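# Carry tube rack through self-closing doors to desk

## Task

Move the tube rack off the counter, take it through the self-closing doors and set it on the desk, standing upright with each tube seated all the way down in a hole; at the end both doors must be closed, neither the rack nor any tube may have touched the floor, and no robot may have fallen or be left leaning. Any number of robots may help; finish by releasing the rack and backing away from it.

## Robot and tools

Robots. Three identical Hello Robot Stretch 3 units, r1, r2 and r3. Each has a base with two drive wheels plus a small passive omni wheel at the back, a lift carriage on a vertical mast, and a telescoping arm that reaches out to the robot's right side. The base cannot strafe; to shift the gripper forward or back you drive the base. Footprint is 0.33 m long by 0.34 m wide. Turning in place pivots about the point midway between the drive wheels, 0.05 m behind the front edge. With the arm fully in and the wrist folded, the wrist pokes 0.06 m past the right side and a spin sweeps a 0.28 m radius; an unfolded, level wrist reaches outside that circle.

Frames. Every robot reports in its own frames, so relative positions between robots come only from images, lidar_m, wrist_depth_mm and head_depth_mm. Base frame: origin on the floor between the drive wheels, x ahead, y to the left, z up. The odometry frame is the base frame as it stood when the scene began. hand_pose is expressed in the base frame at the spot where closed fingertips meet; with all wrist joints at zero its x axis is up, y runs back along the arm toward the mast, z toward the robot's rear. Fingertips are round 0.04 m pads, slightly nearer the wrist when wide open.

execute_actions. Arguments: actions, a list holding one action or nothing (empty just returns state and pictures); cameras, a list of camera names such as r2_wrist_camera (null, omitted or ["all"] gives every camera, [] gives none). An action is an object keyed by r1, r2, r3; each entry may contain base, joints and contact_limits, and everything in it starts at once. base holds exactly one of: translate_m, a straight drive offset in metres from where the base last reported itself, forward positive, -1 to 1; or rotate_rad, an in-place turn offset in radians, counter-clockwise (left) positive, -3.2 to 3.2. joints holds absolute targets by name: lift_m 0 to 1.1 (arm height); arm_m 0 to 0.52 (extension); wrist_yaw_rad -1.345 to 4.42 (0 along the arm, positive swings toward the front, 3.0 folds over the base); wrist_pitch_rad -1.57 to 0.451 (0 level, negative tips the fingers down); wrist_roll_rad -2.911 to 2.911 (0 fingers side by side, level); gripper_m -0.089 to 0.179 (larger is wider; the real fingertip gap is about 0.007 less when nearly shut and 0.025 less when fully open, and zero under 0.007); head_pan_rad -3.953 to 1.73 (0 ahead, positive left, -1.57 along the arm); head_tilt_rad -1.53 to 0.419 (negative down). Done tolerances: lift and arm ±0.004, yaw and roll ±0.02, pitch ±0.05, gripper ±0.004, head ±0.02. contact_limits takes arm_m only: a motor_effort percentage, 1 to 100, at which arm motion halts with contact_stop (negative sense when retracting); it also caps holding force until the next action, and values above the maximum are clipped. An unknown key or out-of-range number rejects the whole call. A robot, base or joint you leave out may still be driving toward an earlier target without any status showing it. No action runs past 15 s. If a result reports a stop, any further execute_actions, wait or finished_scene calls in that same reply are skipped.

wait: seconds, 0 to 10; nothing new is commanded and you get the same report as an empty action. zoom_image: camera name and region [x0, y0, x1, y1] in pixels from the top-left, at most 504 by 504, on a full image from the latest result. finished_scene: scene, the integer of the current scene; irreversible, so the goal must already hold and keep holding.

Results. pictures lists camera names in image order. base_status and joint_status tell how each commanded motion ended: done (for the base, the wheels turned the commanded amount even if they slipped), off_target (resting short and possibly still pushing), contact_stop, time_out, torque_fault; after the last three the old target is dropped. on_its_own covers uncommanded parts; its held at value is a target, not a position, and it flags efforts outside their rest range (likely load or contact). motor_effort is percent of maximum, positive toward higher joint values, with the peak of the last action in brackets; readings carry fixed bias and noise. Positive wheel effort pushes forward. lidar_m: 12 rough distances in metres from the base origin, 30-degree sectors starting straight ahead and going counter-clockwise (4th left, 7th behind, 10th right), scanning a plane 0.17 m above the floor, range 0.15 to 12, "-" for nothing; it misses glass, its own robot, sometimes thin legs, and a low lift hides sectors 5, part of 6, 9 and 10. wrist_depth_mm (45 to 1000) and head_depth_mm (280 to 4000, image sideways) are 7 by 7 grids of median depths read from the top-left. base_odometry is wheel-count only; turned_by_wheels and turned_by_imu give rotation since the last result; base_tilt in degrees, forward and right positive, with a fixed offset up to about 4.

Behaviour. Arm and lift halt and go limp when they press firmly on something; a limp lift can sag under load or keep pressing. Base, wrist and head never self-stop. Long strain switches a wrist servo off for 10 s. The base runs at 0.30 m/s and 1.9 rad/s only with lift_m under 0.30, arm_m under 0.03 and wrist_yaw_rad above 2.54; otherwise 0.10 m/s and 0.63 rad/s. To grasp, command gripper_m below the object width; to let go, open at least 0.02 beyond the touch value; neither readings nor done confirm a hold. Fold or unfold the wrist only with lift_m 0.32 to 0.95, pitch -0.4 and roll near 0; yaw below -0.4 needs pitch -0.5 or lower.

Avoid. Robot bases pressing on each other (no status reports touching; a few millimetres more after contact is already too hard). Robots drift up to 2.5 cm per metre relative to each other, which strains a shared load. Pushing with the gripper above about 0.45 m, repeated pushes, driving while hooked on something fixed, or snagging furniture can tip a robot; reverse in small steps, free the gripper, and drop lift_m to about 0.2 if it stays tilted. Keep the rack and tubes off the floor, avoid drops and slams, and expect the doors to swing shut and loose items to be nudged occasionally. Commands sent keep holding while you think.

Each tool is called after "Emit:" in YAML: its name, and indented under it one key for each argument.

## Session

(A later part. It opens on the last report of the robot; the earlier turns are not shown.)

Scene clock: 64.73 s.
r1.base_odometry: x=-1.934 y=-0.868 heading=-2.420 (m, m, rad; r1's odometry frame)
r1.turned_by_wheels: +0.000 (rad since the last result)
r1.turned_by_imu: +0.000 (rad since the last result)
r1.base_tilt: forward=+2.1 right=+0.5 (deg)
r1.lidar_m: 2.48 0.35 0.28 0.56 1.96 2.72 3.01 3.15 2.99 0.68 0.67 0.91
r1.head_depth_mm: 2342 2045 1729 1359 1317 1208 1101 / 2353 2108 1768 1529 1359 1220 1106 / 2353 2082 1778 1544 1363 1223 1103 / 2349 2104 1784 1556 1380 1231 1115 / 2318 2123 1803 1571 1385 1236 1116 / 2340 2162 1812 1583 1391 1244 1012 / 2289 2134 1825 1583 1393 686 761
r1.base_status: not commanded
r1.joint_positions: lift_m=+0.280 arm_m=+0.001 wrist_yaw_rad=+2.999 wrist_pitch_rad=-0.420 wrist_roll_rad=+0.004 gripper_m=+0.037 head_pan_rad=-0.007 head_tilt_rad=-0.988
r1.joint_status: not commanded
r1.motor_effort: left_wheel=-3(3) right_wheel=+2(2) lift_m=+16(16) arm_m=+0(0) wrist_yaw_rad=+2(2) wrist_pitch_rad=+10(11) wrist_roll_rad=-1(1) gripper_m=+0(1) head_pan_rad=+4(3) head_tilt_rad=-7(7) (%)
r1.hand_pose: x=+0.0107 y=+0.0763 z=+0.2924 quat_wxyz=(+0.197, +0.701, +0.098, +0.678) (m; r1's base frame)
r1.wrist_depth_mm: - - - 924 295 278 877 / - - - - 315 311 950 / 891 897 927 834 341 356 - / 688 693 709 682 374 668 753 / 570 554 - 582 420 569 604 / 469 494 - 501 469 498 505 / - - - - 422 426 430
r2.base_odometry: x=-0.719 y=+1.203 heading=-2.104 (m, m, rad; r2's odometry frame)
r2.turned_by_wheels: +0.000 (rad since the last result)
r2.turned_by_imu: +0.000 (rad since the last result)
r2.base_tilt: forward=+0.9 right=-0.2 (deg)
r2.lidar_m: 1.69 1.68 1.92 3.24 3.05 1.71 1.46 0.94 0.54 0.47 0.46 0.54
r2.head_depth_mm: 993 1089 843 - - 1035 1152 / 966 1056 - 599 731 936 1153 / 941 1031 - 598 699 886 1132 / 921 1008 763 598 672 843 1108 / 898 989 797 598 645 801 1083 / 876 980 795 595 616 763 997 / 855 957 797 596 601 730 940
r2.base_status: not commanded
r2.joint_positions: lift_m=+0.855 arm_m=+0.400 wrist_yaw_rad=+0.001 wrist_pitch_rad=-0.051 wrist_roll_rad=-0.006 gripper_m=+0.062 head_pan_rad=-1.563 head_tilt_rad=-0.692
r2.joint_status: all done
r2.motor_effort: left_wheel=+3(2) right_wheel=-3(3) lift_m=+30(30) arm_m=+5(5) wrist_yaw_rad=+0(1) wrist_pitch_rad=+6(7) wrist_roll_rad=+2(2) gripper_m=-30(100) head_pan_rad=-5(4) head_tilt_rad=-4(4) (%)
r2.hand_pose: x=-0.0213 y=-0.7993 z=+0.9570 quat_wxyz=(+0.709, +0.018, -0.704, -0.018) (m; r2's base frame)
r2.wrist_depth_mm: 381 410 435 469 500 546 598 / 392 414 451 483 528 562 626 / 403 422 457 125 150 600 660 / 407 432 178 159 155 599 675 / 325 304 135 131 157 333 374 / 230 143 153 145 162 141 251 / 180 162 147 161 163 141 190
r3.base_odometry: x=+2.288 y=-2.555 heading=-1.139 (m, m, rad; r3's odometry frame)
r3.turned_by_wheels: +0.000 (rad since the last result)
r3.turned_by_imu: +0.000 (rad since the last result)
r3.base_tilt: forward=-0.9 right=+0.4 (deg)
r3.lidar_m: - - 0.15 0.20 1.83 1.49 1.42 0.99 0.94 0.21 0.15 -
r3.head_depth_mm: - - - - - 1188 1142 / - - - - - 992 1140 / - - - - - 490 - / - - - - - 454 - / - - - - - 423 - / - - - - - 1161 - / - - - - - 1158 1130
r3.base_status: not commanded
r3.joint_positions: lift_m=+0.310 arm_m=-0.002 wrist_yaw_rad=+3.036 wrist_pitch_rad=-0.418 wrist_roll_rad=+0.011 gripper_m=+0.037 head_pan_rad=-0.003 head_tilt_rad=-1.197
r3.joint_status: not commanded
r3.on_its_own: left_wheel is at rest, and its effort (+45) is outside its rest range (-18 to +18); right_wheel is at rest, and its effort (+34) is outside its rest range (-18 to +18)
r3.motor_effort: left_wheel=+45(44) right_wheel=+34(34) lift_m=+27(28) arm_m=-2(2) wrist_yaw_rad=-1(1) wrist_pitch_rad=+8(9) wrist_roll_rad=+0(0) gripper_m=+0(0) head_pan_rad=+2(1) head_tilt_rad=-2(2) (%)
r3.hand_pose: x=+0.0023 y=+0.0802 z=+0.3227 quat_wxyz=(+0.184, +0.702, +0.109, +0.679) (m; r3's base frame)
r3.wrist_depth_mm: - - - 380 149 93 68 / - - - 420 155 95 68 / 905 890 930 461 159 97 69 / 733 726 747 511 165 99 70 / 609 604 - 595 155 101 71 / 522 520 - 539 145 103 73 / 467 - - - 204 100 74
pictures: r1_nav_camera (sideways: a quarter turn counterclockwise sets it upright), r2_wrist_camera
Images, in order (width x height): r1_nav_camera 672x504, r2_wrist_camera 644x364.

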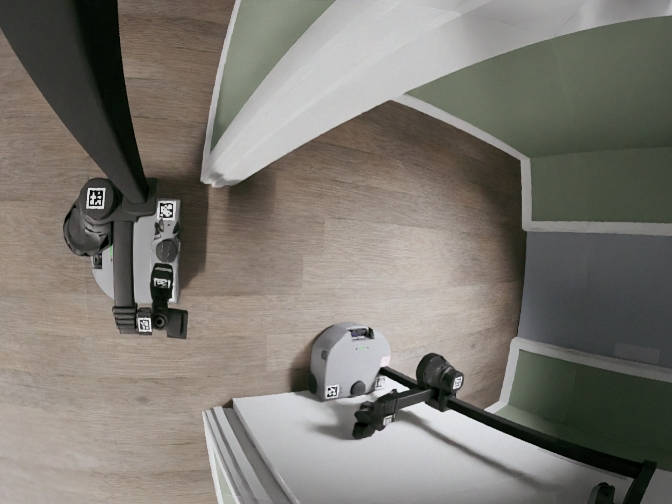

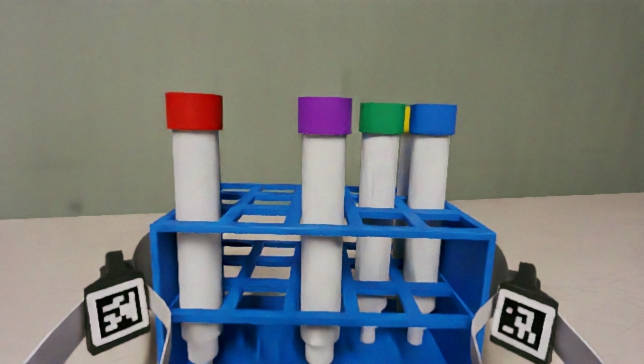

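Emit:
execute_actions:
  actions:
    - {"r2":{"joints":{"lift_m":0.9,"head_pan_rad":-0.3,"head_tilt_rad":-0.5}},"r1":{"base":{"translate_m":1.0}}}
  cameras: ["r2_wrist_camera","r1_nav_camera","r2_nav_camera"]

Scene clock: 70.53 s.
r1.base_odometry: x=-2.685 y=-1.529 heading=-2.420 (m, m, rad; r1's odometry frame)
r1.turned_by_wheels: +0.000 (rad since the last result)
r1.turned_by_imu: +0.001 (rad since the last result)
r1.base_tilt: forward=+2.2 right=+0.5 (deg)
r1.lidar_m: 1.48 1.15 0.85 0.82 0.86 0.78 4.02 0.89 0.61 0.52 1.33 1.59
r1.head_depth_mm: 1447 1689 1727 1503 1341 1205 1098 / 1445 1706 1769 1531 1357 1223 1114 / 1452 1704 1761 1538 1371 1224 1108 / 1442 1709 1772 1557 1388 1222 1114 / 1422 1656 1810 1568 1382 1230 1120 / 1380 1638 1806 1575 1389 1230 1129 / 1380 1615 1804 1599 1395 1253 1126
r1.base_status: done
r1.joint_positions: lift_m=+0.280 arm_m=+0.001 wrist_yaw_rad=+2.999 wrist_pitch_rad=-0.420 wrist_roll_rad=+0.004 gripper_m=+0.037 head_pan_rad=-0.007 head_tilt_rad=-0.988
r1.joint_status: not commanded
r1.motor_effort: left_wheel=-3(7) right_wheel=+2(7) lift_m=+16(16) arm_m=-1(1) wrist_yaw_rad=+2(2) wrist_pitch_rad=+11(11) wrist_roll_rad=+0(1) gripper_m=-1(0) head_pan_rad=+2(3) head_tilt_rad=-6(6) (%)
r1.hand_pose: x=+0.0107 y=+0.0763 z=+0.2924 quat_wxyz=(+0.197, +0.701, +0.098, +0.678) (m; r1's base frame)
r1.wrist_depth_mm: 700 - 759 764 785 821 873 / 766 - 815 847 878 916 935 / 798 822 878 895 898 942 - / 684 680 697 716 725 745 754 / 563 560 - 577 601 596 605 / 475 496 - 506 505 501 508 / - - - - 422 429 432
r2.base_odometry: x=-0.719 y=+1.203 heading=-2.104 (m, m, rad; r2's odometry frame)
r2.turned_by_wheels: +0.000 (rad since the last result)
r2.turned_by_imu: -0.001 (rad since the last result)
r2.base_tilt: forward=+0.9 right=-0.3 (deg)
r2.lidar_m: 1.68 1.68 1.92 3.26 3.04 1.71 1.46 0.95 0.54 0.47 0.47 0.54
r2.head_depth_mm: 1146 1217 1281 811 620 666 718 / 1288 1380 1467 810 713 783 858 / 1456 1571 1705 849 862 952 1070 / 1610 1766 1923 2119 1874 1487 1257 / 1540 1675 1839 2032 1949 1529 1255 / 1457 1566 1722 1891 1939 1529 1255 / 1381 1498 1607 1767 1859 1526 1254
r2.base_status: not commanded
r2.joint_positions: lift_m=+0.900 arm_m=+0.400 wrist_yaw_rad=+0.001 wrist_pitch_rad=-0.056 wrist_roll_rad=-0.006 gripper_m=+0.087 head_pan_rad=-0.307 head_tilt_rad=-0.508
r2.joint_status: all done
r2.on_its_own: gripper_m is held at +0.086, not at your +0.060, by its stall guard, which is still easing
r2.motor_effort: left_wheel=+2(3) right_wheel=-3(3) lift_m=+50(52) arm_m=+5(5) wrist_yaw_rad=+0(0) wrist_pitch_rad=+8(8) wrist_roll_rad=+2(2) gripper_m=-20(29) head_pan_rad=+4(49) head_tilt_rad=+4(22) (%)
r2.hand_pose: x=-0.0213 y=-0.7991 z=+1.0000 quat_wxyz=(+0.709, +0.020, -0.704, -0.020) (m; r2's base frame)
r2.wrist_depth_mm: 381 410 435 466 508 546 610 / 393 414 447 479 523 574 631 / 405 419 458 128 152 589 660 / 412 430 201 159 156 623 684 / 415 429 136 132 158 450 509 / 315 142 154 147 161 142 343 / 243 223 147 161 164 140 259
r3.base_odometry: x=+2.288 y=-2.555 heading=-1.139 (m, m, rad; r3's odometry frame)
r3.turned_by_wheels: +0.000 (rad since the last result)
r3.turned_by_imu: -0.001 (rad since the last result)
r3.base_tilt: forward=-0.7 right=+0.4 (deg)
r3.lidar_m: - - 0.15 0.20 1.82 0.61 0.73 0.99 3.38 0.21 0.15 -
r3.head_depth_mm: - - - - - 1197 1141 / - - - - - 993 1137 / - - - - - 492 - / - - - - - 454 - / - - - - - 423 - / - - - - - 1160 - / - - - - - 1163 1132
r3.base_status: not commanded
r3.joint_positions: lift_m=+0.310 arm_m=-0.002 wrist_yaw_rad=+3.036 wrist_pitch_rad=-0.418 wrist_roll_rad=+0.011 gripper_m=+0.037 head_pan_rad=-0.003 head_tilt_rad=-1.197
r3.joint_status: not commanded
r3.on_its_own: left_wheel is at rest, and its effort (+44) is outside its rest range (-18 to +18); right_wheel is at rest, and its effort (+34) is outside its rest range (-18 to +18)
r3.motor_effort: left_wheel=+44(44) right_wheel=+34(34) lift_m=+28(28) arm_m=-2(2) wrist_yaw_rad=-1(2) wrist_pitch_rad=+9(9) wrist_roll_rad=+0(1) gripper_m=-1(0) head_pan_rad=+2(2) head_tilt_rad=-2(1) (%)
r3.hand_pose: x=+0.0023 y=+0.0802 z=+0.3227 quat_wxyz=(+0.184, +0.702, +0.109, +0.679) (m; r3's base frame)
r3.wrist_depth_mm: - - - 381 149 93 67 / - - - 419 154 95 68 / 883 900 917 456 159 97 69 / 723 726 736 510 165 99 70 / 603 597 - 591 155 101 71 / 522 523 - 540 146 103 73 / 466 - - - 203 100 74
pictures: r1_nav_camera (sideways: a quarter turn counterclockwise sets it upright), r2_nav_camera (sideways: a quarter turn counterclockwise sets it upright), r2_wrist_camera
Images, in order (width x height): r1_nav_camera 672x504, r2_nav_camera 672x504, r2_wrist_camera 644x364.

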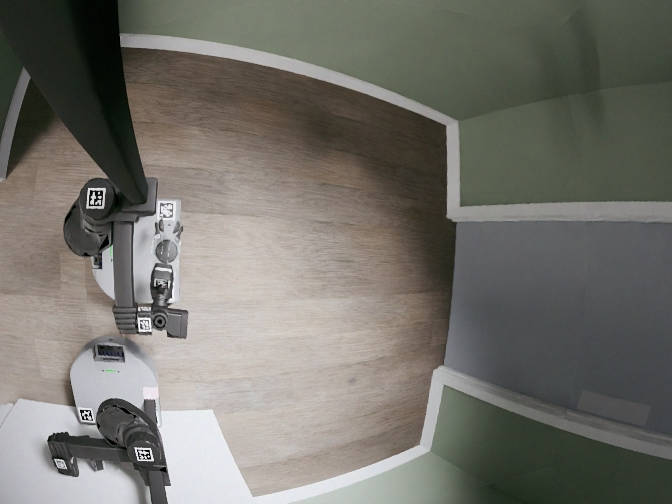

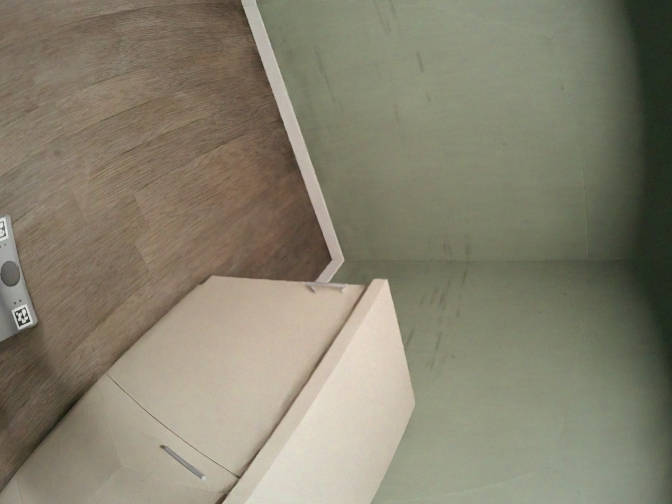

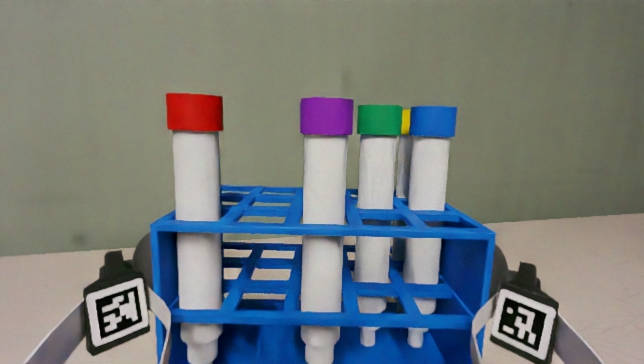

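Emit:
execute_actions:
  actions:
    - {"r2":{"joints":{"arm_m":0,"head_pan_rad":-3.3}},"r1":{"base":{"translate_m":0.42}}}
  cameras: ["r2_nav_camera"]

Emit:
execute_actions:
  actions:
    - {"r2":{"joints":{"wrist_yaw_rad":1.95}},"r1":{"base":{"rotate_rad":-0.6}}}
  cameras: []

Emit:
execute_actions:
  actions:
    - {"r1":{"base":{"translate_m":0.76}}}
  cameras: []

Emit:
execute_actions:
  actions:
    - {"r1":{"base":{"rotate_rad":0.62},"joints":{"head_tilt_rad":-1.2}}}
  cameras: ["r2_wrist_camera","r1_nav_camera","r2_nav_camera"]

Scene clock: 75.40 s.
r1.base_odometry: x=-3.000 y=-1.807 heading=-2.420 (m, m, rad; r1's odometry frame)
r1.turned_by_wheels: +0.000 (rad since the last result)
r1.turned_by_imu: +0.000 (rad since the last result)
r1.base_tilt: forward=+2.1 right=+0.5 (deg)
r1.lidar_m: 1.07 1.10 0.84 0.81 0.85 1.18 1.19 0.73 0.72 1.28 1.34 1.16
r1.head_depth_mm: 1034 1223 1478 1538 1349 1216 1095 / 1036 1221 1475 1538 1365 1217 1100 / 1035 1220 1477 1533 1369 1221 1103 / 1040 1221 1472 1540 1371 1235 1116 / 1042 1219 1430 1564 1386 1245 1120 / 983 1145 1383 1565 1392 1242 1119 / 972 1141 1380 1582 1400 1258 1128
r1.base_status: done
r1.joint_positions: lift_m=+0.280 arm_m=+0.001 wrist_yaw_rad=+2.999 wrist_pitch_rad=-0.420 wrist_roll_rad=+0.004 gripper_m=+0.037 head_pan_rad=-0.007 head_tilt_rad=-0.989
r1.joint_status: not commanded
r1.motor_effort: left_wheel=-2(8) right_wheel=+2(6) lift_m=+16(16) arm_m=+0(1) wrist_yaw_rad=+2(2) wrist_pitch_rad=+11(10) wrist_roll_rad=+0(0) gripper_m=+0(0) head_pan_rad=+3(3) head_tilt_rad=-5(6) (%)
r1.hand_pose: x=+0.0107 y=+0.0763 z=+0.2924 quat_wxyz=(+0.197, +0.701, +0.098, +0.678) (m; r1's base frame)
r1.wrist_depth_mm: 695 - 746 758 797 825 849 / 758 - 808 835 874 915 945 / 798 806 862 873 900 950 983 / 684 692 716 726 726 749 742 / 567 570 - 576 602 594 606 / 473 488 - 508 501 497 502 / - - - - 423 427 435
r2.base_odometry: x=-0.719 y=+1.203 heading=-2.104 (m, m, rad; r2's odometry frame)
r2.turned_by_wheels: +0.000 (rad since the last result)
r2.turned_by_imu: -0.001 (rad since the last result)
r2.base_tilt: forward=+0.8 right=-0.3 (deg)
r2.lidar_m: 1.68 1.68 1.92 3.24 3.06 1.71 1.46 0.95 0.54 0.47 0.47 0.54
r2.head_depth_mm: 1491 1645 1869 2114 - - - / 1435 1582 1751 1960 2081 - - / 1372 1495 1669 1858 2006 - - / 1318 1438 1577 1762 1925 - - / 1265 1366 1505 1666 1814 1524 1226 / 1208 1316 1440 1583 1739 1524 1258 / 1166 1262 1368 1504 1667 1518 1252
r2.base_status: not commanded
r2.joint_positions: lift_m=+0.900 arm_m=+0.000 wrist_yaw_rad=+0.000 wrist_pitch_rad=-0.057 wrist_roll_rad=-0.006 gripper_m=+0.090 head_pan_rad=-3.293 head_tilt_rad=-0.508
r2.joint_status: all done
r2.on_its_own: gripper_m is held at +0.089, not at your +0.060, by its stall guard, which is not easing now
r2.motor_effort: left_wheel=+3(1) right_wheel=-2(3) lift_m=+50(50) arm_m=-5(6) wrist_yaw_rad=+0(0) wrist_pitch_rad=+8(8) wrist_roll_rad=+2(2) gripper_m=-20(20) head_pan_rad=-5(50) head_tilt_rad=+4(3) (%)
r2.hand_pose: x=-0.0213 y=-0.3998 z=+0.9998 quat_wxyz=(+0.709, +0.021, -0.704, -0.020) (m; r2's base frame)
r2.wrist_depth_mm: 693 733 794 863 917 994 - / 696 762 802 867 962 - - / 735 770 839 128 152 - - / 727 772 202 159 156 945 - / 450 422 136 132 158 466 518 / 315 143 154 146 161 142 349 / 244 224 147 161 164 140 365
r3.base_odometry: x=+2.288 y=-2.555 heading=-1.139 (m, m, rad; r3's odometry frame)
r3.turned_by_wheels: +0.000 (rad since the last result)
r3.turned_by_imu: -0.001 (rad since the last result)
r3.base_tilt: forward=-0.7 right=+0.4 (deg)
r3.lidar_m: - - 0.15 0.20 0.86 0.86 1.42 0.98 3.38 0.21 0.15 -
r3.head_depth_mm: - - - - - 1192 1141 / - - - - - 993 1139 / - - - - - 491 - / - - - - - 454 - / - - - - - 422 - / - - - - - 1159 - / - - - - - 1157 1132
r3.base_status: not commanded
r3.joint_positions: lift_m=+0.310 arm_m=-0.002 wrist_yaw_rad=+3.036 wrist_pitch_rad=-0.418 wrist_roll_rad=+0.011 gripper_m=+0.037 head_pan_rad=-0.003 head_tilt_rad=-1.197
r3.joint_status: not commanded
r3.on_its_own: left_wheel is at rest, and its effort (+44) is outside its rest range (-18 to +18); right_wheel is at rest, and its effort (+34) is outside its rest range (-18 to +18)
r3.motor_effort: left_wheel=+44(45) right_wheel=+34(34) lift_m=+27(28) arm_m=-2(2) wrist_yaw_rad=-1(1) wrist_pitch_rad=+9(8) wrist_roll_rad=+0(0) gripper_m=+0(0) head_pan_rad=+1(2) head_tilt_rad=-1(1) (%)
r3.hand_pose: x=+0.0023 y=+0.0802 z=+0.3227 quat_wxyz=(+0.184, +0.702, +0.109, +0.679) (m; r3's base frame)
r3.wrist_depth_mm: - - - 383 149 93 67 / - - - 416 154 95 68 / 714 881 935 460 159 97 69 / 672 726 737 518 164 99 70 / 607 607 - 595 154 101 71 / 517 527 - 533 146 103 73 / 461 - - - 203 100 74
pictures: r2_nav_camera (sideways: a quarter turn counterclockwise sets it upright)
Images, in order (width x height): r2_nav_camera 672x504.

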